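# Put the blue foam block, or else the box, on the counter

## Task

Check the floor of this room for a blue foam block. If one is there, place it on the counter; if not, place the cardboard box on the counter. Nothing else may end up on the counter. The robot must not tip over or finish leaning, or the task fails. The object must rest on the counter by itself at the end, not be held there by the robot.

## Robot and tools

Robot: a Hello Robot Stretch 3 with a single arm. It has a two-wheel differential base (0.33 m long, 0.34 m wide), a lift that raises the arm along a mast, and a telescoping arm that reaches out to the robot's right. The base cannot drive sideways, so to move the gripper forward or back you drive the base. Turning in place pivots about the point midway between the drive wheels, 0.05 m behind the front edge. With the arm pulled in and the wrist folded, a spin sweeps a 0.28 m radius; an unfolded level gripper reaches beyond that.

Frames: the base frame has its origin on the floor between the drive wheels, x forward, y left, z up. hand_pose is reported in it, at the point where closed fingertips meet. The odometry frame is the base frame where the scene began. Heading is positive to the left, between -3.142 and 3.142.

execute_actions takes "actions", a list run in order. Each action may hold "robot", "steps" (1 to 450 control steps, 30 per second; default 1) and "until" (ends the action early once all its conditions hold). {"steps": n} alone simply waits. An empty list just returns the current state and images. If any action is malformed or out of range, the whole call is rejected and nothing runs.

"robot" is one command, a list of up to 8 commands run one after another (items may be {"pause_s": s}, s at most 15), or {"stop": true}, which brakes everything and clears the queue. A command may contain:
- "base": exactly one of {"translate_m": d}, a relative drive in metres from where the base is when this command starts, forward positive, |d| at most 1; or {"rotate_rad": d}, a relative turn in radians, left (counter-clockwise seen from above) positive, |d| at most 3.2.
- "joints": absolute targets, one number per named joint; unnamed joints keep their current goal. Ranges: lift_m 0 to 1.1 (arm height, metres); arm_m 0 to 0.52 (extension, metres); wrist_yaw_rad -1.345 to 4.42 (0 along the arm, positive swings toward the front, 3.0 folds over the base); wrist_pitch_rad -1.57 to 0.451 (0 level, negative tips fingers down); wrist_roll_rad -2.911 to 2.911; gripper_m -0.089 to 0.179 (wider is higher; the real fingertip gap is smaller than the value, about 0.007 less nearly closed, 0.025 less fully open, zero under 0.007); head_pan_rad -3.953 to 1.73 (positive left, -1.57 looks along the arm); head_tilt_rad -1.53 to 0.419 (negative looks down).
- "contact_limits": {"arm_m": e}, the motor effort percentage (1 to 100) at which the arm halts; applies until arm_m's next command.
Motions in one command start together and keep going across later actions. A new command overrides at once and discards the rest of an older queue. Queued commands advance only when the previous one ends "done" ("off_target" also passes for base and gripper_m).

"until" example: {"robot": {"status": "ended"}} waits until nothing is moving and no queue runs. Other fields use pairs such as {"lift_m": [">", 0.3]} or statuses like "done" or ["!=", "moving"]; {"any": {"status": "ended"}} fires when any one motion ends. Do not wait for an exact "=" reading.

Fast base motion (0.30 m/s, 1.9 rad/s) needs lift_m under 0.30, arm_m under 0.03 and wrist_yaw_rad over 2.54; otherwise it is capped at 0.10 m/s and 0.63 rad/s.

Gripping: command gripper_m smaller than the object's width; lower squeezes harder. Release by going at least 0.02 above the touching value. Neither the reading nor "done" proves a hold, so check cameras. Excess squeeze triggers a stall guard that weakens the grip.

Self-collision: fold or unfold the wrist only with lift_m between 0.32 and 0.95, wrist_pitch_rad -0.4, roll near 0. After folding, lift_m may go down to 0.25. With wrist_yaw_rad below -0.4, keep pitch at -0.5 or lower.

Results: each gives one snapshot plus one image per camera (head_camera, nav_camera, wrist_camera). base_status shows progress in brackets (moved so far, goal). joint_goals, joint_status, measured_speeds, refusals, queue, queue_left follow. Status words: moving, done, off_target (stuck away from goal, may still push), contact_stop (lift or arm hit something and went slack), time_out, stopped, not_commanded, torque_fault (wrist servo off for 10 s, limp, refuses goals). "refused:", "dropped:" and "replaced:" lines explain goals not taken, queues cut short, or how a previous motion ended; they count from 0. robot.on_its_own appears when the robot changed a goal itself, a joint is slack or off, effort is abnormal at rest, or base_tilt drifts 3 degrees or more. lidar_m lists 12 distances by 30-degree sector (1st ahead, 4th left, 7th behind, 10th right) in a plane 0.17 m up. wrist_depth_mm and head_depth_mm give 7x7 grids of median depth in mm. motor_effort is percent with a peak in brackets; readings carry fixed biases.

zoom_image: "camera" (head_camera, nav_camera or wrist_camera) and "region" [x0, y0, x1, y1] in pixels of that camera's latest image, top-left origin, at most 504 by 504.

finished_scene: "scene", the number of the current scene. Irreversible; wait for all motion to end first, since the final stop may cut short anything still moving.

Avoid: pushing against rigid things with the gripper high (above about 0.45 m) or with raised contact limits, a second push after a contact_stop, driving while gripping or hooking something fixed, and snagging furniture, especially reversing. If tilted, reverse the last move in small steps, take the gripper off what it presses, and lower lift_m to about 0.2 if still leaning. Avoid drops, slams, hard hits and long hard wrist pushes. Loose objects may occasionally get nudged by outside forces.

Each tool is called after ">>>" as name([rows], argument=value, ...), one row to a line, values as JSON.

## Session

>>> execute_actions([
  {"robot":{"joints":{"head_tilt_rad":-0.7}},"steps":450,"until":{"robot":{"status":"ended"}}},
])

Scene clock: 0.93 s.
robot.base_odometry: x=+0.000 y=+0.000 heading=+0.000 (m, m, rad; robot's odometry frame)
robot.turned_by_wheels: +0.000 (rad since the last result)
robot.turned_by_imu: +0.000 (rad since the last result)
robot.base_tilt: forward=-2.0 right=-1.4 (deg)
robot.lidar_m: 1.48 1.76 1.79 2.07 3.19 1.30 1.49 2.00 1.99 1.88 1.21 1.61
robot.head_depth_mm: 1513 1015 1906 1958 1634 1393 1210 / 1655 1094 1966 1950 1638 1386 1206 / 1850 2011 2328 1950 1670 1393 1203 / 2030 2252 2467 2017 1658 1389 1214 / 1919 2122 2347 2021 1659 1391 1207 / 1772 1958 2136 2031 1658 1382 1208 / 1644 1806 1987 2036 1648 1398 1212
robot.base_status: not_commanded
robot.joint_positions: lift_m=+0.444 arm_m=-0.001 wrist_yaw_rad=+2.829 wrist_pitch_rad=-0.405 wrist_roll_rad=-0.007 gripper_m=+0.037 head_pan_rad=+0.004 head_tilt_rad=-0.691
robot.joint_goals: lift_m=+0.444 arm_m=-0.001 wrist_yaw_rad=+2.829 wrist_pitch_rad=-0.405 wrist_roll_rad=-0.007 gripper_m=+0.037 head_pan_rad=+0.004 head_tilt_rad=-0.700
robot.joint_status: lift_m=not_commanded arm_m=not_commanded wrist_yaw_rad=not_commanded wrist_pitch_rad=not_commanded wrist_roll_rad=not_commanded gripper_m=not_commanded head_pan_rad=not_commanded head_tilt_rad=done
robot.measured_speeds: translate_m=+0.000 rotate_rad=+0.000 lift_m=+0.000 arm_m=+0.000 wrist_yaw_rad=+0.000 wrist_pitch_rad=+0.000 wrist_roll_rad=+0.000 head_pan_rad=+0.000 head_tilt_rad=+0.000
robot: refusals=0 queue=done queue_left=0
robot.motor_effort: left_wheel=-1(0) right_wheel=+0(1) lift_m=+35(36) arm_m=+0(0) wrist_yaw_rad=-1(0) wrist_pitch_rad=+5(5) wrist_roll_rad=+0(0) gripper_m=+1(1) head_pan_rad=+0(0) head_tilt_rad=-6(44) (%)
robot.hand_pose: x=+0.0484 y=+0.0712 z=+0.4599 quat_wxyz=(+0.249, +0.704, +0.034, +0.665) (m; robot's base frame)
robot.wrist_depth_mm: - - - - - - - / - - - - - - - / - - - - - - - / - 913 972 967 - - - / 732 780 794 793 797 804 848 / 640 - 635 668 650 695 696 / 563 - 581 586 593 600 607
pictures: head_camera (sideways: a quarter turn clockwise sets it upright), nav_camera (sideways: a quarter turn counterclockwise sets it upright), wrist_camera
Images, in order (width x height): head_camera 896x504, nav_camera 672x504, wrist_camera 644x364.

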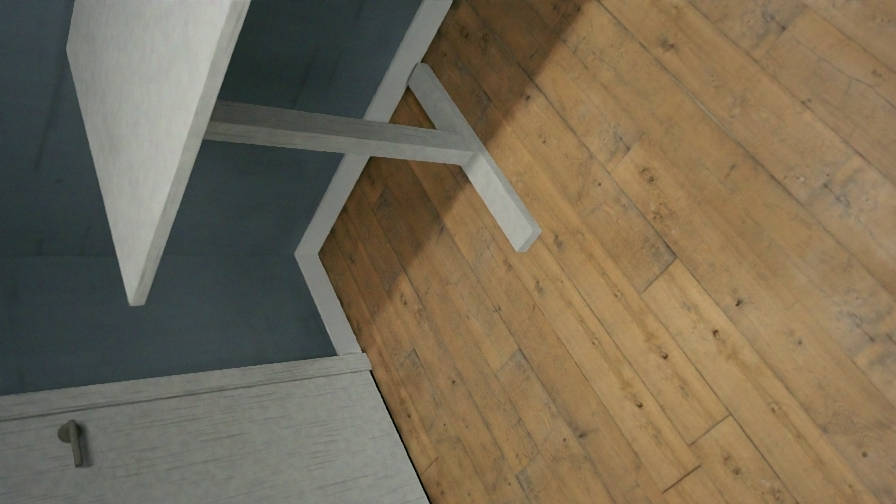

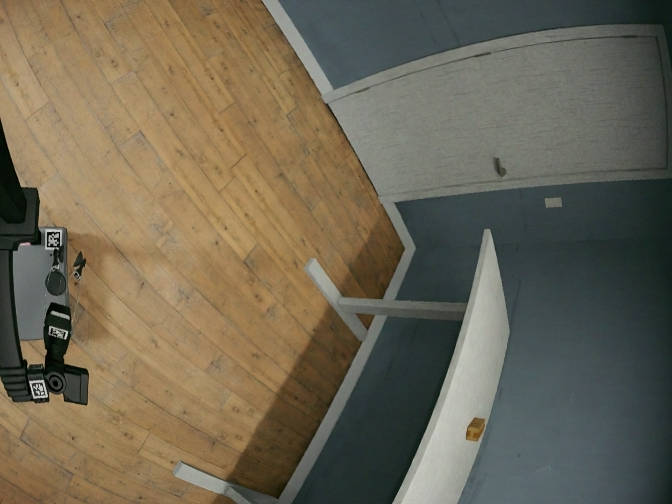

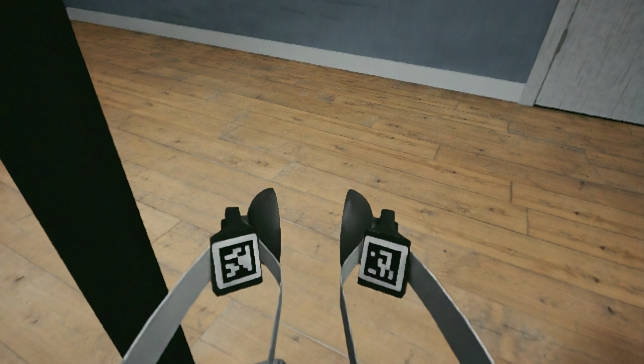

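>>> execute_actions([
  {"robot":{"joints":{"head_pan_rad":-2.0,"lift_m":0.28,"wrist_yaw_rad":3.0}},"steps":450,"until":{"robot":{"status":"ended"}}},
])

>>> execute_actions([
  {"robot":{"base":{"rotate_rad":1.9},"joints":{"head_pan_rad":0.4}},"steps":450,"until":{"robot":{"status":"ended"}}},
])

Scene clock: 3.37 s.
robot.base_odometry: x=+0.000 y=+0.000 heading=+0.000 (m, m, rad; robot's odometry frame)
robot.turned_by_wheels: +0.000 (rad since the last result)
robot.turned_by_imu: +0.000 (rad since the last result)
robot.base_tilt: forward=-2.0 right=-1.4 (deg)
robot.lidar_m: 1.47 1.77 1.78 2.07 3.18 1.30 1.50 2.00 2.00 1.87 1.21 1.61
robot.head_depth_mm: 1688 1865 2068 2009 1640 1395 1210 / 1756 1950 2177 2027 1658 1391 1204 / 1822 2031 2278 2029 1660 1383 1203 / 1915 2124 2365 2042 1656 1402 1211 / 1976 2230 2435 2021 1644 1409 1209 / 2069 2324 2513 2020 1639 1401 1211 / 2106 2308 2435 2011 1646 1393 1211
robot.base_status: not_commanded
robot.joint_positions: lift_m=+0.281 arm_m=-0.001 wrist_yaw_rad=+2.997 wrist_pitch_rad=-0.405 wrist_roll_rad=-0.007 gripper_m=+0.037 head_pan_rad=-1.993 head_tilt_rad=-0.691
robot.joint_goals: lift_m=+0.280 arm_m=-0.001 wrist_yaw_rad=+3.000 wrist_pitch_rad=-0.405 wrist_roll_rad=-0.007 gripper_m=+0.037 head_pan_rad=-2.000 head_tilt_rad=-0.700
robot.joint_status: lift_m=done arm_m=not_commanded wrist_yaw_rad=done wrist_pitch_rad=not_commanded wrist_roll_rad=not_commanded gripper_m=not_commanded head_pan_rad=done head_tilt_rad=done
robot.measured_speeds: translate_m=+0.000 rotate_rad=+0.000 lift_m=+0.000 arm_m=+0.000 wrist_yaw_rad=+0.000 wrist_pitch_rad=+0.000 wrist_roll_rad=+0.000 head_pan_rad=+0.000 head_tilt_rad=+0.000
robot: refusals=0 queue=done queue_left=0
robot.motor_effort: left_wheel=+0(1) right_wheel=+1(1) lift_m=+20(36) arm_m=+0(1) wrist_yaw_rad=+3(4) wrist_pitch_rad=+5(5) wrist_roll_rad=+0(0) gripper_m=+0(0) head_pan_rad=-3(38) head_tilt_rad=-5(5) (%)
robot.hand_pose: x=+0.0113 y=+0.0798 z=+0.2962 quat_wxyz=(+0.192, +0.698, +0.093, +0.683) (m; robot's base frame)
robot.wrist_depth_mm: - - - - - - - / - - - - - - - / 820 - 859 870 903 916 968 / 659 658 706 684 714 731 728 / 541 551 - 562 593 586 601 / 464 486 - 490 477 501 499 / - - - - 427 433 429
pictures: head_camera (sideways: a quarter turn clockwise sets it upright), nav_camera (sideways: a quarter turn counterclockwise sets it upright), wrist_camera
Images, in order (width x height): head_camera 896x504, nav_camera 672x504, wrist_camera 644x364.

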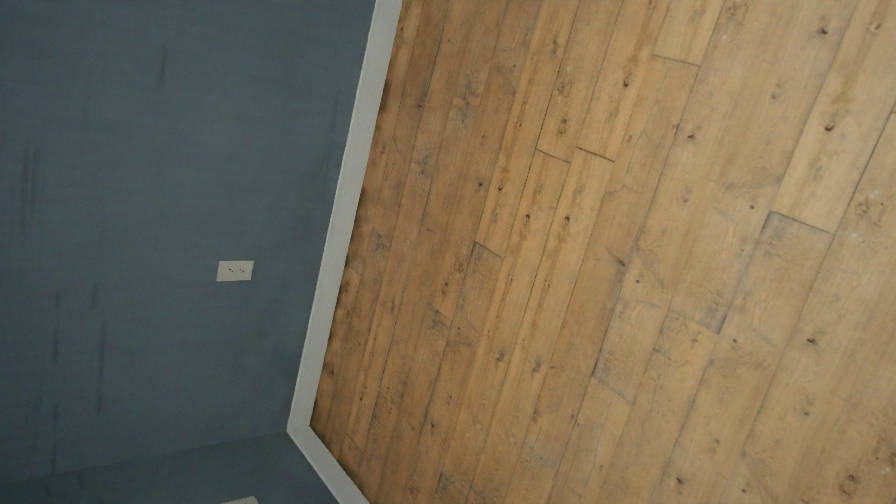

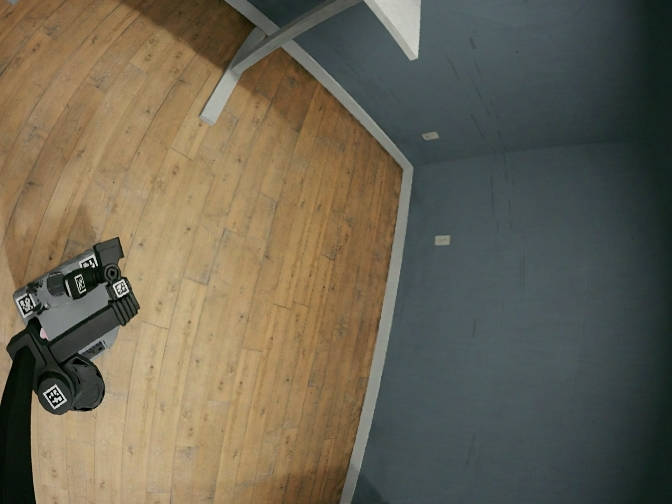

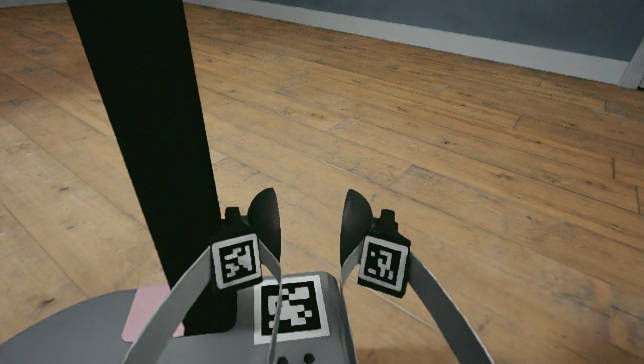

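Scene clock: 5.90 s.
robot.base_odometry: x=+0.000 y=+0.000 heading=+1.900 (m, m, rad; robot's odometry frame)
robot.turned_by_wheels: +1.900 (rad since the last result)
robot.turned_by_imu: +1.891 (rad since the last result)
robot.base_tilt: forward=-1.9 right=-1.4 (deg)
robot.lidar_m: 2.68 1.30 1.37 1.95 2.02 2.11 1.21 1.61 1.47 1.80 1.77 1.88
robot.head_depth_mm: 2815 3071 2623 2012 1650 1380 1211 / 2767 3139 2621 2009 1642 1386 1205 / 2824 3142 2571 2040 1645 1393 1207 / 2797 3099 2616 2022 1648 1405 1203 / 2745 2968 1900 1819 1659 1397 1204 / 2610 1249 1390 1610 1645 1404 1209 / 2593 1243 1381 1598 1639 1396 1201
robot.base_status: done (rotate_rad +1.8999 of +1.9000)
robot.joint_positions: lift_m=+0.281 arm_m=-0.001 wrist_yaw_rad=+2.997 wrist_pitch_rad=-0.405 wrist_roll_rad=-0.007 gripper_m=+0.037 head_pan_rad=+0.393 head_tilt_rad=-0.692
robot.joint_goals: lift_m=+0.280 arm_m=-0.001 wrist_yaw_rad=+3.000 wrist_pitch_rad=-0.405 wrist_roll_rad=-0.007 gripper_m=+0.037 head_pan_rad=+0.400 head_tilt_rad=-0.700
robot.joint_status: lift_m=done arm_m=not_commanded wrist_yaw_rad=done wrist_pitch_rad=not_commanded wrist_roll_rad=not_commanded gripper_m=not_commanded head_pan_rad=done head_tilt_rad=done
robot.measured_speeds: translate_m=+0.000 rotate_rad=+0.000 lift_m=+0.000 arm_m=+0.000 wrist_yaw_rad=+0.000 wrist_pitch_rad=+0.000 wrist_roll_rad=+0.000 head_pan_rad=+0.000 head_tilt_rad=+0.000
robot: refusals=0 queue=done queue_left=0
robot.motor_effort: left_wheel=-4(13) right_wheel=+3(9) lift_m=+20(20) arm_m=-1(0) wrist_yaw_rad=+2(3) wrist_pitch_rad=+5(5) wrist_roll_rad=+0(0) gripper_m=+0(0) head_pan_rad=+3(34) head_tilt_rad=-4(5) (%)
robot.hand_pose: x=+0.0112 y=+0.0798 z=+0.2962 quat_wxyz=(+0.192, +0.698, +0.093, +0.683) (m; robot's base frame)
robot.wrist_depth_mm: - - - - - - 968 / - - - - - - - / 814 - 855 870 899 916 951 / 664 664 688 684 696 708 715 / 539 545 - 566 573 591 595 / 473 483 - 495 477 499 505 / - - - - 421 431 435
pictures: head_camera (sideways: a quarter turn clockwise sets it upright), nav_camera (sideways: a quarter turn counterclockwise sets it upright), wrist_camera
Images, in order (width x height): head_camera 896x504, nav_camera 672x504, wrist_camera 644x364.

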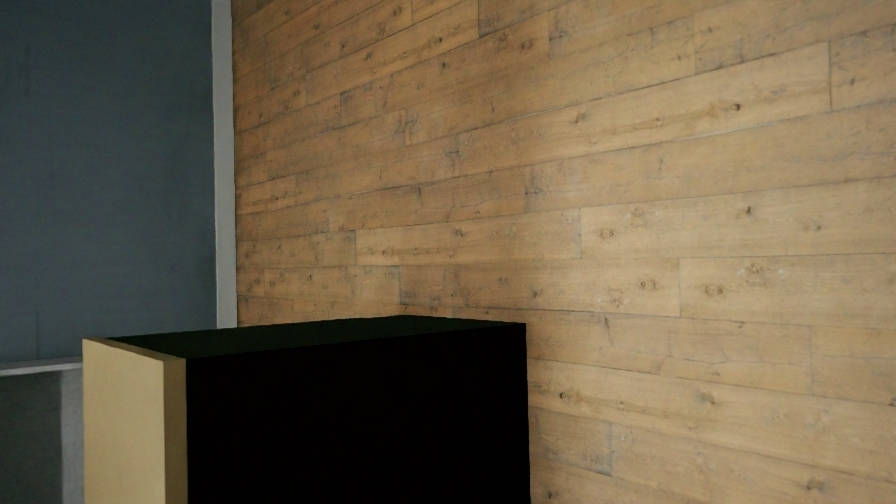

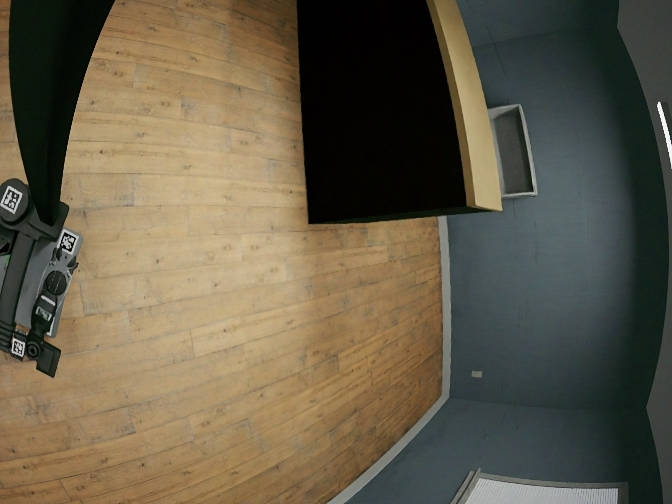

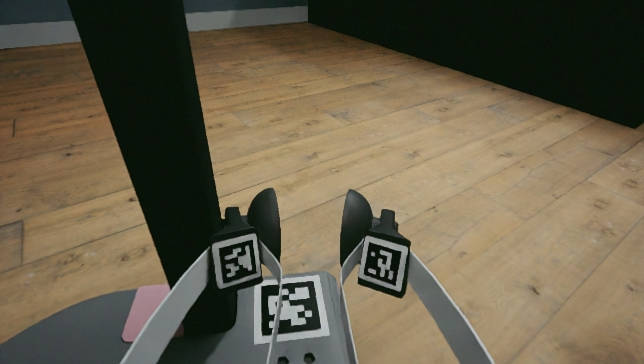

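>>> execute_actions([
  {"robot":[{"base":{"rotate_rad":0.2}},{"base":{"translate_m":1.0}},{"base":{"translate_m":1.0}},{"base":{"translate_m":0.25},"joints":{"head_pan_rad":0.9}},{"base":{"rotate_rad":0.8}}],"steps":450,"until":{"robot":{"status":"ended"}}},
])

Scene clock: 21.17 s.
robot.base_odometry: x=-1.135 y=+1.943 heading=+2.900 (m, m, rad; robot's odometry frame)
robot.turned_by_wheels: +1.000 (rad since the last result)
robot.turned_by_imu: +0.999 (rad since the last result)
robot.base_tilt: forward=-1.8 right=-0.9 (deg)
robot.lidar_m: 1.04 1.14 1.12 0.80 1.05 3.39 1.68 1.24 1.20 1.25 1.03 0.99
robot.head_depth_mm: 2233 1752 1926 1889 1620 1392 1207 / 2288 2566 2579 2027 1648 1393 1203 / 2277 2569 2586 2017 1656 1398 1209 / 2281 2538 2621 2005 1653 1400 1206 / 2244 2499 2644 2015 1666 1401 1210 / 2182 2427 2409 1946 1656 1383 1208 / 1829 1414 1364 1286 1231 1306 1213
robot.base_status: moving (rotate_rad +0.7999 of +0.8000)
robot.joint_positions: lift_m=+0.280 arm_m=-0.001 wrist_yaw_rad=+2.998 wrist_pitch_rad=-0.405 wrist_roll_rad=-0.007 gripper_m=+0.037 head_pan_rad=+0.893 head_tilt_rad=-0.693
robot.joint_goals: lift_m=+0.280 arm_m=-0.001 wrist_yaw_rad=+3.000 wrist_pitch_rad=-0.405 wrist_roll_rad=-0.007 gripper_m=+0.037 head_pan_rad=+0.900 head_tilt_rad=-0.700
robot.joint_status: lift_m=done arm_m=not_commanded wrist_yaw_rad=done wrist_pitch_rad=not_commanded wrist_roll_rad=not_commanded gripper_m=not_commanded head_pan_rad=done head_tilt_rad=done
robot.measured_speeds: translate_m=+0.000 rotate_rad=+0.000 lift_m=+0.000 arm_m=+0.000 wrist_yaw_rad=+0.000 wrist_pitch_rad=+0.000 wrist_roll_rad=+0.000 head_pan_rad=+0.000 head_tilt_rad=+0.000
robot: refusals=0 queue=running queue_left=0
robot.motor_effort: left_wheel=-4(14) right_wheel=+4(8) lift_m=+20(20) arm_m=+0(1) wrist_yaw_rad=+2(3) wrist_pitch_rad=+5(5) wrist_roll_rad=+0(0) gripper_m=+1(1) head_pan_rad=+2(28) head_tilt_rad=-5(5) (%)
robot.hand_pose: x=+0.0111 y=+0.0798 z=+0.2961 quat_wxyz=(+0.191, +0.698, +0.093, +0.683) (m; robot's base frame)
robot.wrist_depth_mm: - - 815 795 - - - / - - 900 953 - - - / 851 - 856 870 907 930 931 / 657 662 692 698 705 728 729 / 542 546 - 567 591 590 601 / 471 488 - 494 470 494 502 / - - - - 421 428 437
pictures: head_camera (sideways: a quarter turn clockwise sets it upright), nav_camera (sideways: a quarter turn counterclockwise sets it upright), wrist_camera
Images, in order (width x height): head_camera 896x504, nav_camera 672x504, wrist_camera 644x364.

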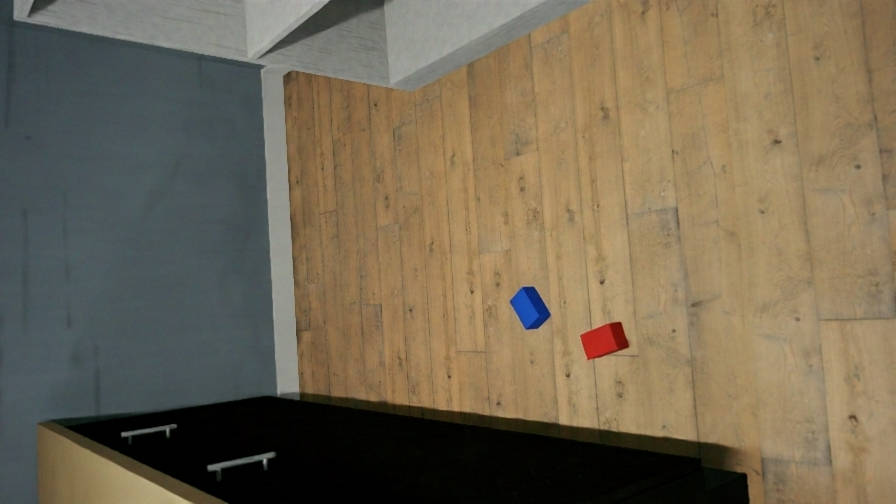

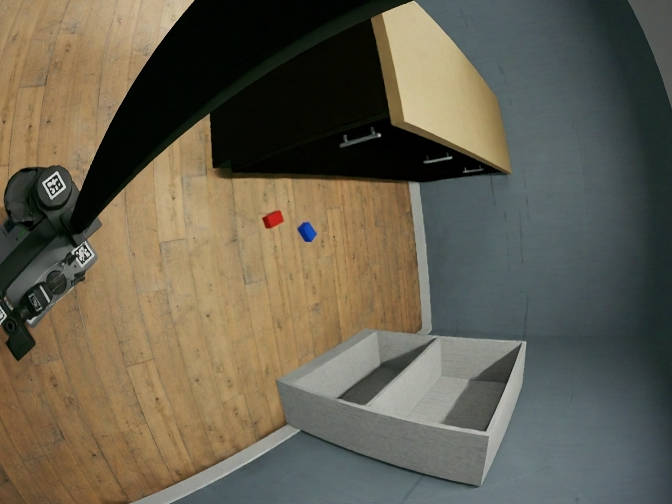

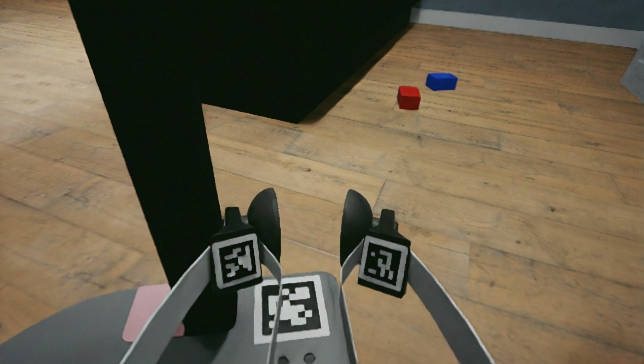

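>>> execute_actions([
  {"robot":[{"base":{"rotate_rad":-2.38},"joints":{"head_pan_rad":-2.6,"head_tilt_rad":-1.1}},{"base":{"translate_m":-0.75}}],"steps":450,"until":{"robot":{"status":"ended"}}},
])

Scene clock: 28.57 s.
robot.base_odometry: x=-1.786 y=+1.570 heading=+0.520 (m, m, rad; robot's odometry frame)
robot.turned_by_wheels: -2.380 (rad since the last result)
robot.turned_by_imu: -2.374 (rad since the last result)
robot.base_tilt: forward=-2.0 right=-1.4 (deg)
robot.lidar_m: 1.92 1.62 0.93 0.80 0.53 0.87 1.08 1.01 0.58 0.50 3.71 2.23
robot.head_depth_mm: 1827 1760 1586 1425 1310 1215 - / 1869 1787 1596 1437 1303 - - / 1906 1782 1603 1445 1312 - - / 1559 1739 1600 1445 1313 - - / 1180 1347 1557 1445 1301 1229 1103 / 950 1060 1172 1399 1322 1221 1119 / 787 860 946 1053 1257 1215 1128
robot.base_status: done (translate_m -0.7500 of -0.7500)
robot.joint_positions: lift_m=+0.280 arm_m=-0.001 wrist_yaw_rad=+2.998 wrist_pitch_rad=-0.405 wrist_roll_rad=-0.007 gripper_m=+0.037 head_pan_rad=-2.593 head_tilt_rad=-1.087
robot.joint_goals: lift_m=+0.280 arm_m=-0.001 wrist_yaw_rad=+3.000 wrist_pitch_rad=-0.405 wrist_roll_rad=-0.007 gripper_m=+0.037 head_pan_rad=-2.600 head_tilt_rad=-1.100
robot.joint_status: lift_m=done arm_m=not_commanded wrist_yaw_rad=done wrist_pitch_rad=not_commanded wrist_roll_rad=not_commanded gripper_m=not_commanded head_pan_rad=done head_tilt_rad=done
robot.measured_speeds: translate_m=+0.000 rotate_rad=+0.000 lift_m=+0.000 arm_m=+0.000 wrist_yaw_rad=+0.000 wrist_pitch_rad=+0.000 wrist_roll_rad=+0.000 head_pan_rad=+0.000 head_tilt_rad=+0.000
robot: refusals=0 queue=done queue_left=0
robot.motor_effort: left_wheel=+3(16) right_wheel=-1(7) lift_m=+20(20) arm_m=-1(1) wrist_yaw_rad=+2(1) wrist_pitch_rad=+5(5) wrist_roll_rad=+0(0) gripper_m=-1(0) head_pan_rad=-3(38) head_tilt_rad=-7(36) (%)
robot.hand_pose: x=+0.0111 y=+0.0798 z=+0.2961 quat_wxyz=(+0.191, +0.698, +0.093, +0.683) (m; robot's base frame)
robot.wrist_depth_mm: 523 - 732 815 912 - - / 506 - 808 870 - - - / 545 - 828 871 887 921 917 / 497 641 691 684 712 716 741 / 514 554 - 576 582 593 607 / 467 490 - 496 476 494 506 / - - - - 429 431 432
pictures: head_camera (sideways: a quarter turn clockwise sets it upright), nav_camera (sideways: a quarter turn counterclockwise sets it upright), wrist_camera
Images, in order (width x height): head_camera 896x504, nav_camera 672x504, wrist_camera 644x364.

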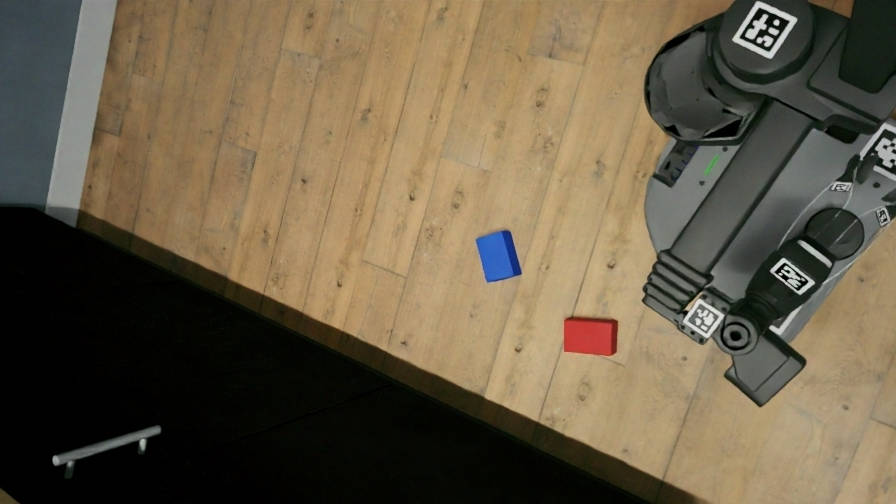

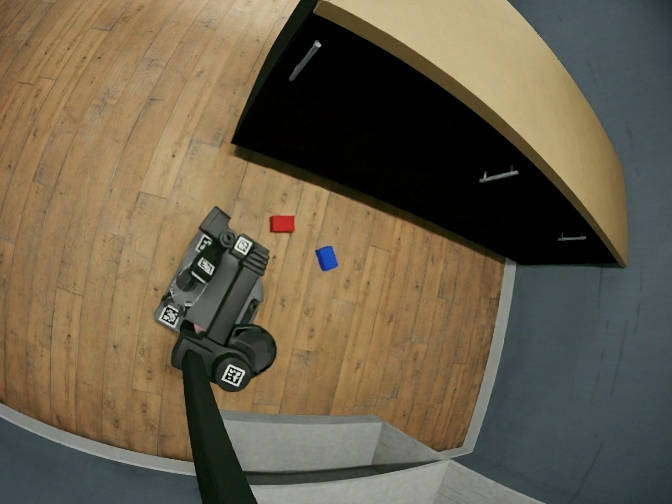

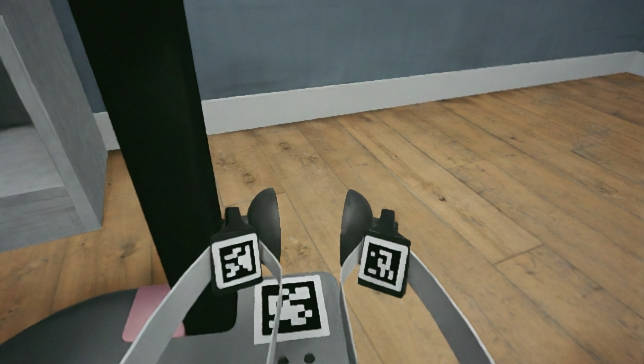

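>>> execute_actions([
  {"robot":[{"base":{"translate_m":-0.39},"joints":{"head_pan_rad":-1.7,"head_tilt_rad":-1.15}},{"joints":{"lift_m":0.36}},{"joints":{"wrist_yaw_rad":0,"gripper_m":0.15}},{"joints":{"wrist_pitch_rad":-1.5,"arm_m":0.14}},{"joints":{"lift_m":0.25}}],"steps":450,"until":{"robot":{"status":"ended"}}},
])

Scene clock: 39.70 s.
robot.base_odometry: x=-2.125 y=+1.376 heading=+0.520 (m, m, rad; robot's odometry frame)
robot.turned_by_wheels: +0.000 (rad since the last result)
robot.turned_by_imu: -0.002 (rad since the last result)
robot.base_tilt: forward=-1.9 right=-1.4 (deg)
robot.lidar_m: 2.30 1.42 0.81 0.43 0.65 0.70 1.38 1.22 0.70 0.60 0.60 0.69
robot.head_depth_mm: 749 948 1283 1384 1285 1189 - / 712 889 1186 1390 1290 - - / 678 837 1092 1397 1256 - - / 650 795 1014 1376 1291 1223 1115 / 623 752 954 1360 1277 1194 1120 / 574 715 898 1195 1303 1202 1123 / 567 685 845 1111 1299 1207 1118
robot.base_status: done (translate_m -0.3900 of -0.3900)
robot.joint_positions: lift_m=+0.251 arm_m=+0.140 wrist_yaw_rad=+0.002 wrist_pitch_rad=-1.495 wrist_roll_rad=-0.007 gripper_m=+0.150 head_pan_rad=-1.706 head_tilt_rad=-1.136
robot.joint_goals: lift_m=+0.250 arm_m=+0.140 wrist_yaw_rad=+0.000 wrist_pitch_rad=-1.500 wrist_roll_rad=-0.007 gripper_m=+0.150 head_pan_rad=-1.700 head_tilt_rad=-1.150
robot.joint_status: lift_m=done arm_m=done wrist_yaw_rad=done wrist_pitch_rad=done wrist_roll_rad=not_commanded gripper_m=done head_pan_rad=done head_tilt_rad=done
robot.measured_speeds: translate_m=+0.000 rotate_rad=+0.000 lift_m=+0.000 arm_m=+0.000 wrist_yaw_rad=+0.000 wrist_pitch_rad=+0.000 wrist_roll_rad=+0.000 head_pan_rad=+0.000 head_tilt_rad=+0.000
robot: refusals=0 queue=done queue_left=0
robot.motor_effort: left_wheel=+2(9) right_wheel=-1(7) lift_m=+20(52) arm_m=+4(5) wrist_yaw_rad=-2(5) wrist_pitch_rad=-2(6) wrist_roll_rad=+0(0) gripper_m=+0(97) head_pan_rad=+2(38) head_tilt_rad=-8(17) (%)
robot.hand_pose: x=-0.0216 y=-0.2801 z=+0.1319 quat_wxyz=(+0.521, +0.483, -0.516, -0.479) (m; robot's base frame)
robot.wrist_depth_mm: 226 267 269 272 279 279 283 / 229 272 276 240 281 287 292 / 276 281 283 285 246 290 297 / 283 286 287 292 296 297 304 / 288 288 294 296 301 306 310 / - 298 305 304 311 - 317 / 301 305 303 - - 319 324
pictures: head_camera (sideways: a quarter turn clockwise sets it upright), nav_camera (sideways: a quarter turn counterclockwise sets it upright), wrist_camera
Images, in order (width x height): head_camera 896x504, nav_camera 672x504, wrist_camera 644x364.

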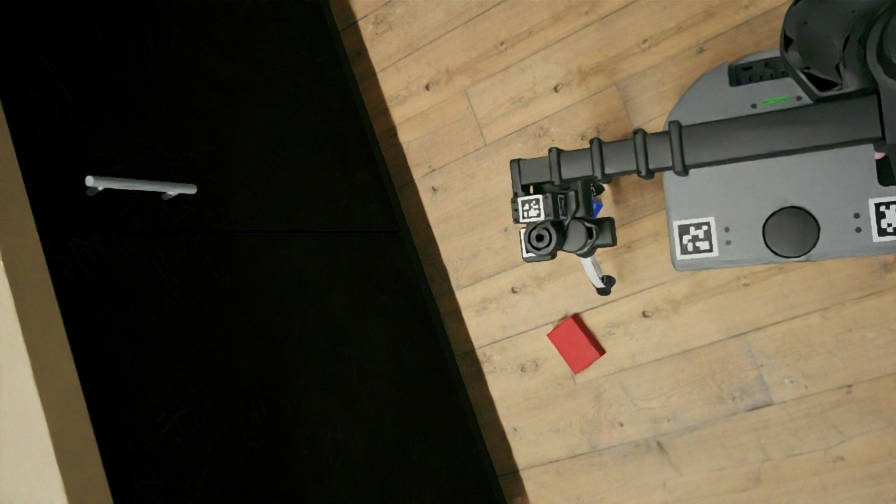

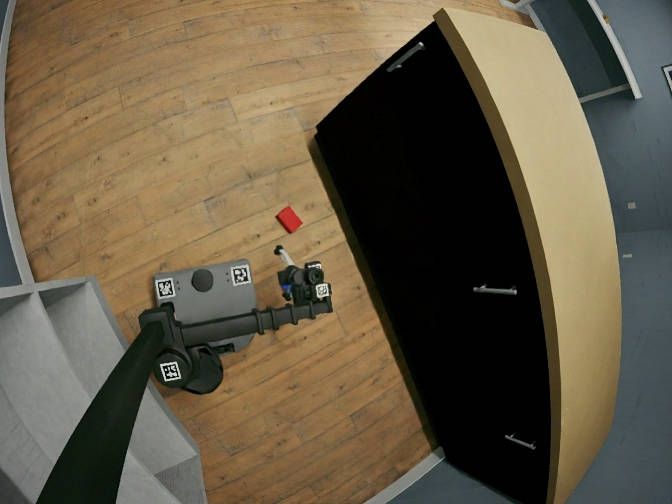

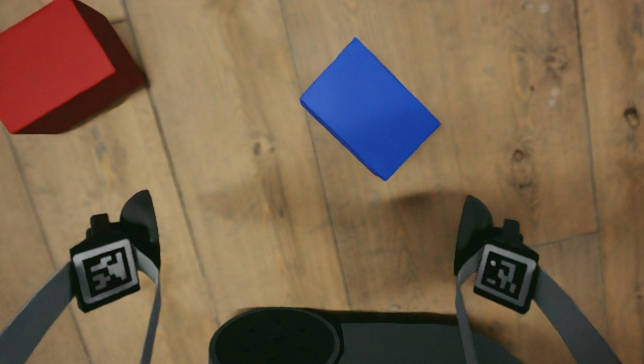

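>>> execute_actions([
  {"robot":[{"base":{"translate_m":-0.032},"joints":{"arm_m":0.194,"wrist_roll_rad":-0.78,"lift_m":0.22}},{"joints":{"lift_m":0.145}}],"steps":450,"until":{"robot":{"status":"ended"}}},
])

Scene clock: 42.60 s.
robot.base_odometry: x=-2.153 y=+1.360 heading=+0.520 (m, m, rad; robot's odometry frame)
robot.turned_by_wheels: +0.000 (rad since the last result)
robot.turned_by_imu: +0.000 (rad since the last result)
robot.base_tilt: forward=-2.0 right=-1.4 (deg)
robot.lidar_m: 2.33 1.40 0.80 0.43 0.64 0.67 1.37 1.24 0.71 0.61 0.61 0.70
robot.head_depth_mm: 756 954 1310 1387 1283 1191 - / 723 901 1198 1399 1281 1227 - / 686 852 1107 1397 1280 - - / 659 806 1040 1382 1262 1222 1115 / 632 765 969 1369 1277 1202 1114 / 584 729 906 1214 1303 1201 1127 / 572 695 857 1126 1302 1201 1134
robot.base_status: done (translate_m -0.0320 of -0.0320)
robot.joint_positions: lift_m=+0.145 arm_m=+0.194 wrist_yaw_rad=+0.002 wrist_pitch_rad=-1.495 wrist_roll_rad=-0.775 gripper_m=+0.150 head_pan_rad=-1.706 head_tilt_rad=-1.136
robot.joint_goals: lift_m=+0.145 arm_m=+0.194 wrist_yaw_rad=+0.000 wrist_pitch_rad=-1.500 wrist_roll_rad=-0.780 gripper_m=+0.150 head_pan_rad=-1.700 head_tilt_rad=-1.150
robot.joint_status: lift_m=done arm_m=done wrist_yaw_rad=done wrist_pitch_rad=done wrist_roll_rad=done gripper_m=done head_pan_rad=done head_tilt_rad=done
robot.measured_speeds: translate_m=+0.000 rotate_rad=+0.000 lift_m=+0.000 arm_m=+0.000 wrist_yaw_rad=+0.000 wrist_pitch_rad=+0.000 wrist_roll_rad=+0.000 head_pan_rad=+0.000 head_tilt_rad=+0.000
robot: refusals=0 queue=done queue_left=0
robot.motor_effort: left_wheel=+3(5) right_wheel=-1(4) lift_m=+20(20) arm_m=+4(4) wrist_yaw_rad=-2(1) wrist_pitch_rad=-2(2) wrist_roll_rad=-2(3) gripper_m=+0(0) head_pan_rad=+3(4) head_tilt_rad=-8(8) (%)
robot.hand_pose: x=-0.0215 y=-0.3341 z=+0.0269 quat_wxyz=(+0.676, +0.627, -0.283, -0.263) (m; robot's base frame)
robot.wrist_depth_mm: 162 165 169 173 179 183 188 / 166 170 174 177 183 189 194 / 169 173 178 180 187 194 199 / 173 177 182 141 193 198 204 / 177 183 187 146 197 206 212 / - 188 192 151 203 - 217 / 188 191 197 201 211 218 226
pictures: head_camera (sideways: a quarter turn clockwise sets it upright), nav_camera (sideways: a quarter turn counterclockwise sets it upright), wrist_camera
Images, in order (width x height): head_camera 896x504, nav_camera 672x504, wrist_camera 644x364.

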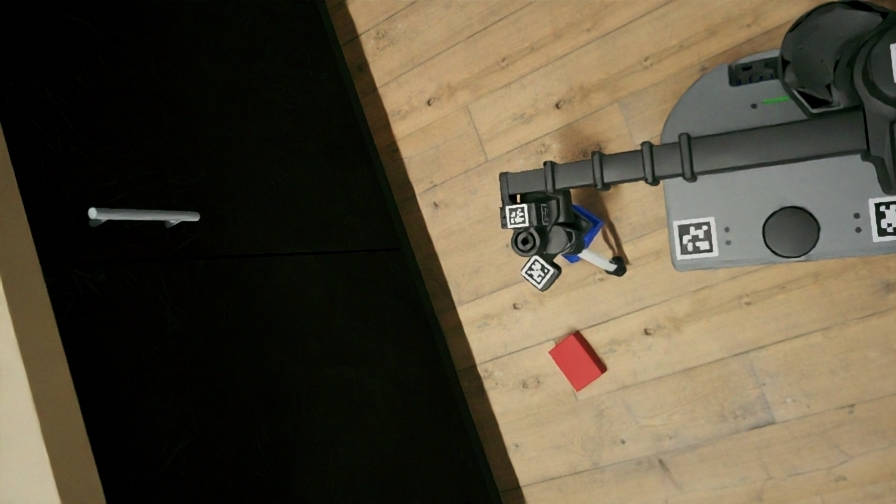

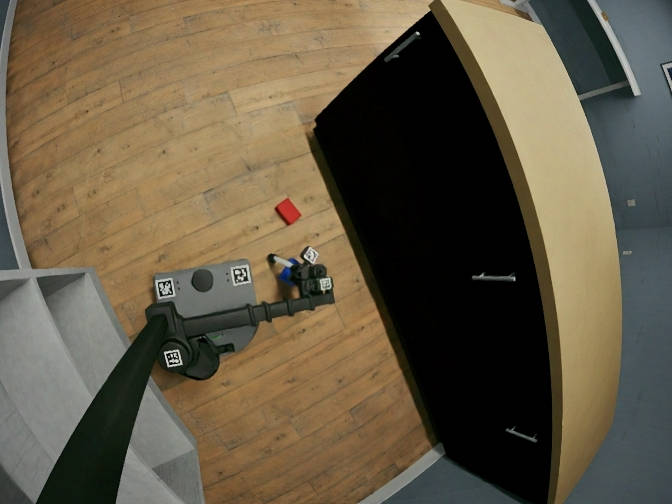

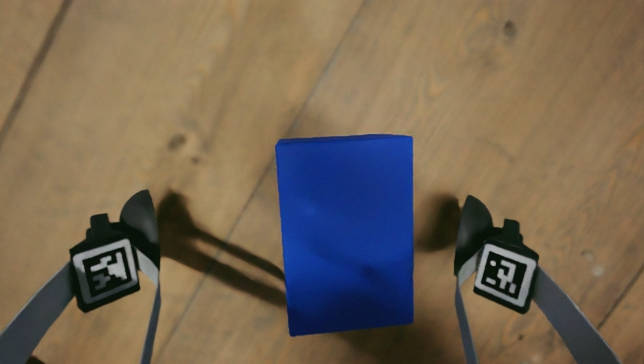

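>>> execute_actions([
  {"robot":[{"base":{"translate_m":-0.018},"joints":{"arm_m":0.198}},{"joints":{"gripper_m":0.02}},{"joints":{"lift_m":0.3,"head_tilt_rad":-0.7,"head_pan_rad":-1.57}}],"steps":450,"until":{"robot":{"status":"ended"}}},
])

Scene clock: 47.60 s.
robot.base_odometry: x=-2.168 y=+1.352 heading=+0.520 (m, m, rad; robot's odometry frame)
robot.turned_by_wheels: +0.000 (rad since the last result)
robot.turned_by_imu: -0.001 (rad since the last result)
robot.base_tilt: forward=-1.9 right=-1.4 (deg)
robot.lidar_m: 2.34 1.39 0.44 0.44 0.64 0.65 1.35 1.25 0.72 0.30 0.61 0.71
robot.head_depth_mm: 2528 1036 774 850 1041 1319 1199 / 3109 1032 746 822 993 1300 1232 / 3707 1032 749 793 954 1187 - / 3806 1030 748 768 913 1137 1237 / 3671 1037 753 741 880 1084 1205 / 3555 1045 752 722 849 1041 1199 / 3438 1039 751 702 821 987 1179
robot.base_status: done (translate_m -0.0180 of -0.0180)
robot.joint_positions: lift_m=+0.299 arm_m=+0.198 wrist_yaw_rad=+0.002 wrist_pitch_rad=-1.495 wrist_roll_rad=-0.775 gripper_m=+0.021 head_pan_rad=-1.577 head_tilt_rad=-0.705
robot.joint_goals: lift_m=+0.300 arm_m=+0.198 wrist_yaw_rad=+0.000 wrist_pitch_rad=-1.500 wrist_roll_rad=-0.780 gripper_m=+0.020 head_pan_rad=-1.570 head_tilt_rad=-0.700
robot.joint_status: lift_m=done arm_m=done wrist_yaw_rad=done wrist_pitch_rad=done wrist_roll_rad=done gripper_m=done head_pan_rad=done head_tilt_rad=done
robot.measured_speeds: translate_m=+0.000 rotate_rad=+0.000 lift_m=+0.000 arm_m=+0.000 wrist_yaw_rad=+0.000 wrist_pitch_rad=+0.000 wrist_roll_rad=+0.000 head_pan_rad=+0.000 head_tilt_rad=+0.000
robot: refusals=0 queue=done queue_left=0
robot.motor_effort: left_wheel=+3(4) right_wheel=-1(5) lift_m=+50(53) arm_m=+4(5) wrist_yaw_rad=-2(2) wrist_pitch_rad=-2(2) wrist_roll_rad=-2(2) gripper_m=-21(100) head_pan_rad=+4(14) head_tilt_rad=+3(35) (%)
robot.hand_pose: x=-0.0215 y=-0.3381 z=+0.1809 quat_wxyz=(+0.676, +0.627, -0.283, -0.263) (m; robot's base frame)
robot.wrist_depth_mm: 295 299 307 311 323 332 340 / 301 307 313 324 335 345 354 / 309 314 320 136 344 352 363 / 315 325 326 138 350 362 368 / 325 327 139 142 360 374 385 / 331 - 350 147 377 385 395 / - - 357 371 385 393 409
pictures: head_camera (sideways: a quarter turn clockwise sets it upright), nav_camera (sideways: a quarter turn counterclockwise sets it upright), wrist_camera
Images, in order (width x height): head_camera 896x504, nav_camera 672x504, wrist_camera 644x364.

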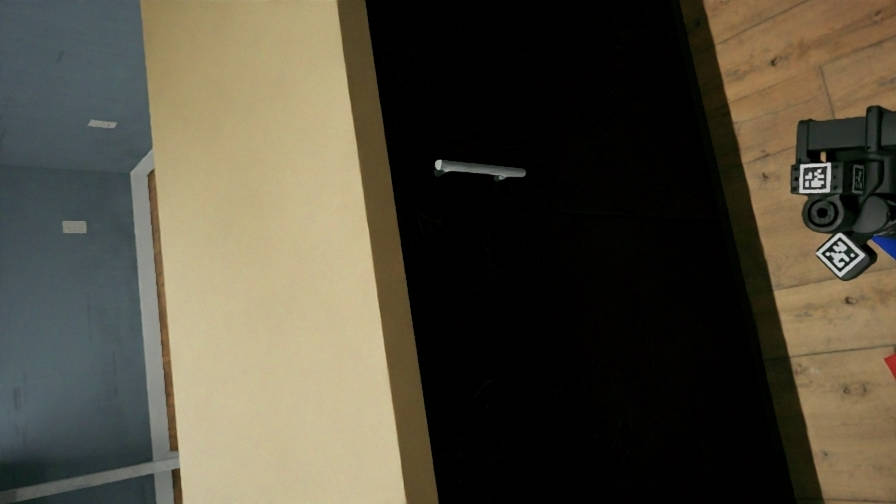

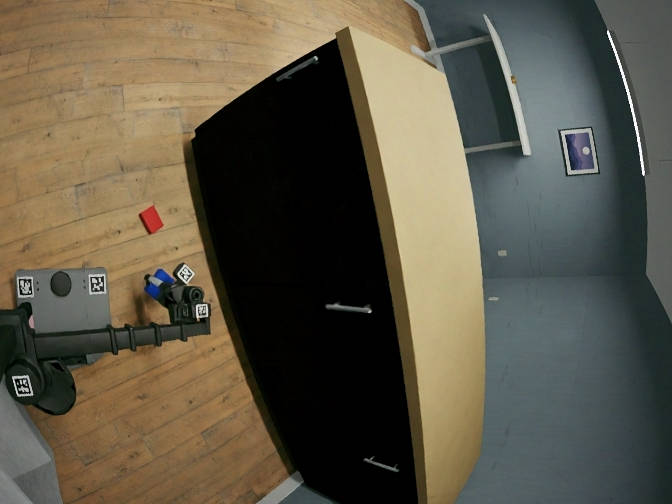

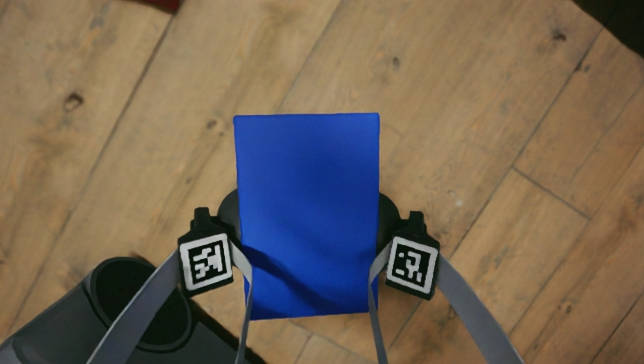

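>>> execute_actions([
  {"robot":[{"joints":{"arm_m":0.08,"lift_m":0.92,"wrist_roll_rad":0,"wrist_pitch_rad":-0.15}},{"joints":{"arm_m":0.38}},{"joints":{"lift_m":0.885}}],"steps":450,"until":{"robot":{"status":"ended"}}},
])

Scene clock: 58.47 s.
robot.base_odometry: x=-2.168 y=+1.352 heading=+0.520 (m, m, rad; robot's odometry frame)
robot.turned_by_wheels: +0.000 (rad since the last result)
robot.turned_by_imu: -0.001 (rad since the last result)
robot.base_tilt: forward=-1.9 right=-1.3 (deg)
robot.lidar_m: 2.35 1.39 0.44 0.44 0.64 0.65 1.36 1.25 0.72 0.62 0.62 0.71
robot.head_depth_mm: 2551 1064 - 873 1046 1321 1197 / 3048 1159 724 826 992 1292 1196 / 3676 1172 - 790 949 1191 1197 / 3709 1069 749 768 916 1132 1204 / 3678 1036 750 741 878 1080 1202 / 3574 1043 751 724 847 1032 1200 / 3445 1040 753 698 819 987 1186
robot.base_status: done (translate_m -0.0180 of -0.0180)
robot.joint_positions: lift_m=+0.885 arm_m=+0.380 wrist_yaw_rad=+0.002 wrist_pitch_rad=-0.178 wrist_roll_rad=-0.004 gripper_m=+0.021 head_pan_rad=-1.577 head_tilt_rad=-0.705
robot.joint_goals: lift_m=+0.885 arm_m=+0.380 wrist_yaw_rad=+0.000 wrist_pitch_rad=-0.150 wrist_roll_rad=+0.000 gripper_m=+0.020 head_pan_rad=-1.570 head_tilt_rad=-0.700
robot.joint_status: lift_m=done arm_m=done wrist_yaw_rad=done wrist_pitch_rad=done wrist_roll_rad=done gripper_m=done head_pan_rad=done head_tilt_rad=done
robot.measured_speeds: translate_m=+0.000 rotate_rad=+0.000 lift_m=+0.000 arm_m=+0.000 wrist_yaw_rad=+0.000 wrist_pitch_rad=+0.000 wrist_roll_rad=+0.000 head_pan_rad=+0.000 head_tilt_rad=+0.000
robot: refusals=0 queue=done queue_left=0
robot.motor_effort: left_wheel=+3(4) right_wheel=-1(1) lift_m=+20(51) arm_m=+4(5) wrist_yaw_rad=-2(2) wrist_pitch_rad=+9(12) wrist_roll_rad=+2(2) gripper_m=-21(20) head_pan_rad=+3(3) head_tilt_rad=+3(3) (%)
robot.hand_pose: x=-0.0211 y=-0.7726 z=+0.9551 quat_wxyz=(+0.706, +0.064, -0.703, -0.063) (m; robot's base frame)
robot.wrist_depth_mm: - - - - - - - / - - - - - - - / 483 502 457 135 555 579 600 / 317 319 284 139 342 349 359 / 233 238 139 142 251 252 257 / 186 186 174 146 180 197 199 / 154 156 156 158 160 163 163
pictures: head_camera (sideways: a quarter turn clockwise sets it upright), nav_camera (sideways: a quarter turn counterclockwise sets it upright), wrist_camera
Images, in order (width x height): head_camera 896x504, nav_camera 672x504, wrist_camera 644x364.

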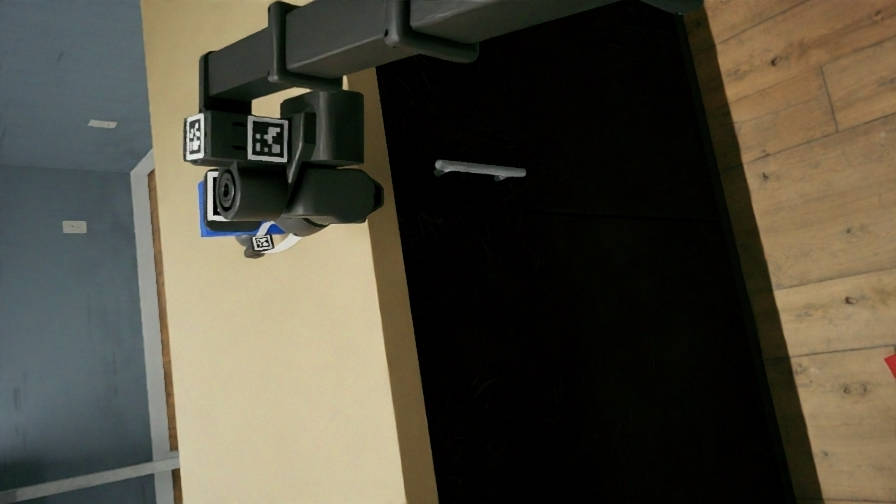

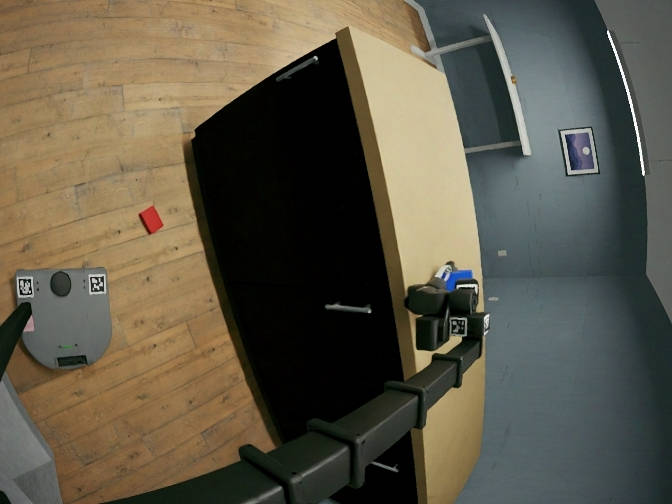

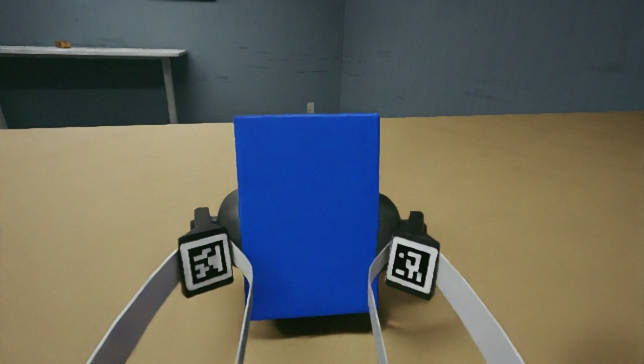

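>>> execute_actions([
  {"robot":{"joints":{"lift_m":0.874}},"steps":100,"until":{"robot":{"status":"ended"}}},
  {"robot":[{"joints":{"gripper_m":0.13}},{"joints":{"arm_m":0.26,"lift_m":0.885}}],"steps":450,"until":{"robot":{"status":"ended"}}},
])

Scene clock: 62.97 s.
robot.base_odometry: x=-2.168 y=+1.352 heading=+0.520 (m, m, rad; robot's odometry frame)
robot.turned_by_wheels: +0.000 (rad since the last result)
robot.turned_by_imu: -0.001 (rad since the last result)
robot.base_tilt: forward=-1.9 right=-1.4 (deg)
robot.lidar_m: 2.35 1.39 0.44 0.44 0.64 0.65 1.35 1.25 0.71 0.62 0.62 0.71
robot.head_depth_mm: 2522 1027 - - 1064 1313 1192 / 3091 1035 - 882 991 1290 1201 / 3746 1039 - - 951 1187 1206 / 3723 1043 764 775 915 1130 1207 / 3644 1040 750 744 880 1079 1208 / 3563 1041 749 723 844 1035 1194 / 3484 1044 754 699 821 990 1186
robot.base_status: done (translate_m -0.0180 of -0.0180)
robot.joint_positions: lift_m=+0.884 arm_m=+0.260 wrist_yaw_rad=-0.001 wrist_pitch_rad=-0.166 wrist_roll_rad=-0.003 gripper_m=+0.130 head_pan_rad=-1.577 head_tilt_rad=-0.705
robot.joint_goals: lift_m=+0.885 arm_m=+0.260 wrist_yaw_rad=+0.000 wrist_pitch_rad=-0.150 wrist_roll_rad=+0.000 gripper_m=+0.130 head_pan_rad=-1.570 head_tilt_rad=-0.700
robot.joint_status: lift_m=done arm_m=done wrist_yaw_rad=done wrist_pitch_rad=done wrist_roll_rad=done gripper_m=done head_pan_rad=done head_tilt_rad=done
robot.measured_speeds: translate_m=+0.000 rotate_rad=+0.000 lift_m=+0.000 arm_m=+0.000 wrist_yaw_rad=+0.000 wrist_pitch_rad=+0.000 wrist_roll_rad=+0.000 head_pan_rad=+0.000 head_tilt_rad=+0.000
robot: refusals=0 queue=done queue_left=0
robot.motor_effort: left_wheel=+2(3) right_wheel=-1(1) lift_m=+50(52) arm_m=-4(5) wrist_yaw_rad=+0(1) wrist_pitch_rad=+5(9) wrist_roll_rad=+1(2) gripper_m=+0(94) head_pan_rad=+3(2) head_tilt_rad=+2(2) (%)
robot.hand_pose: x=-0.0216 y=-0.6540 z=+0.9571 quat_wxyz=(+0.706, +0.059, -0.703, -0.059) (m; robot's base frame)
robot.wrist_depth_mm: - - - - - - - / - - - - - - - / 511 527 552 242 592 629 626 / 328 333 340 252 358 361 368 / 241 - 246 250 254 261 264 / 198 183 193 196 198 207 208 / 151 157 159 161 169 186 266
pictures: head_camera (sideways: a quarter turn clockwise sets it upright), nav_camera (sideways: a quarter turn counterclockwise sets it upright), wrist_camera
Images, in order (width x height): head_camera 896x504, nav_camera 672x504, wrist_camera 644x364.

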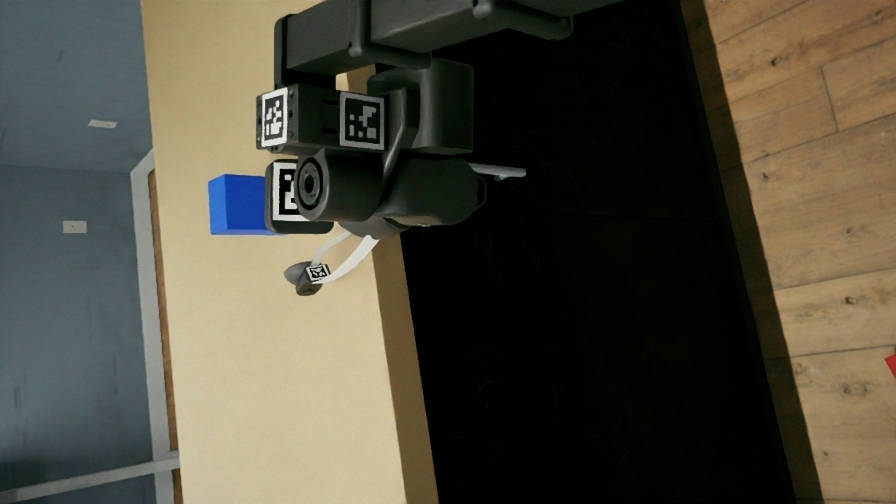

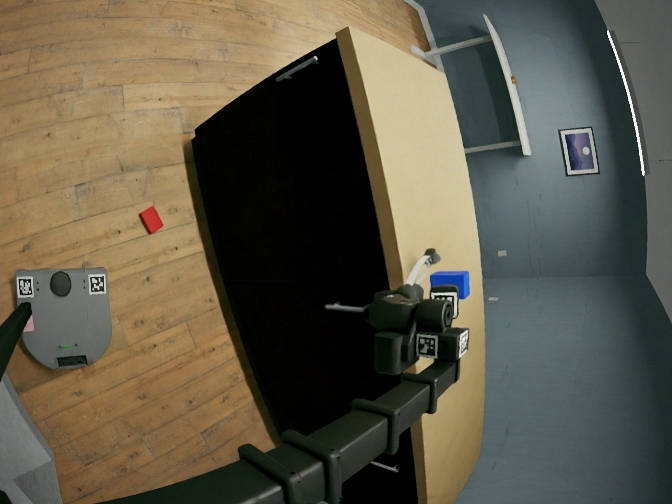

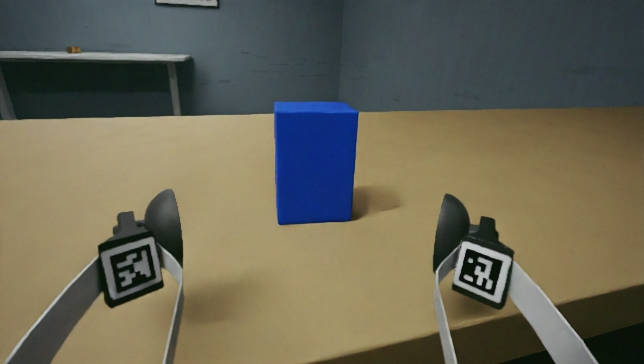

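>>> finished_scene(scene=2)

The scene is finished: the task was done.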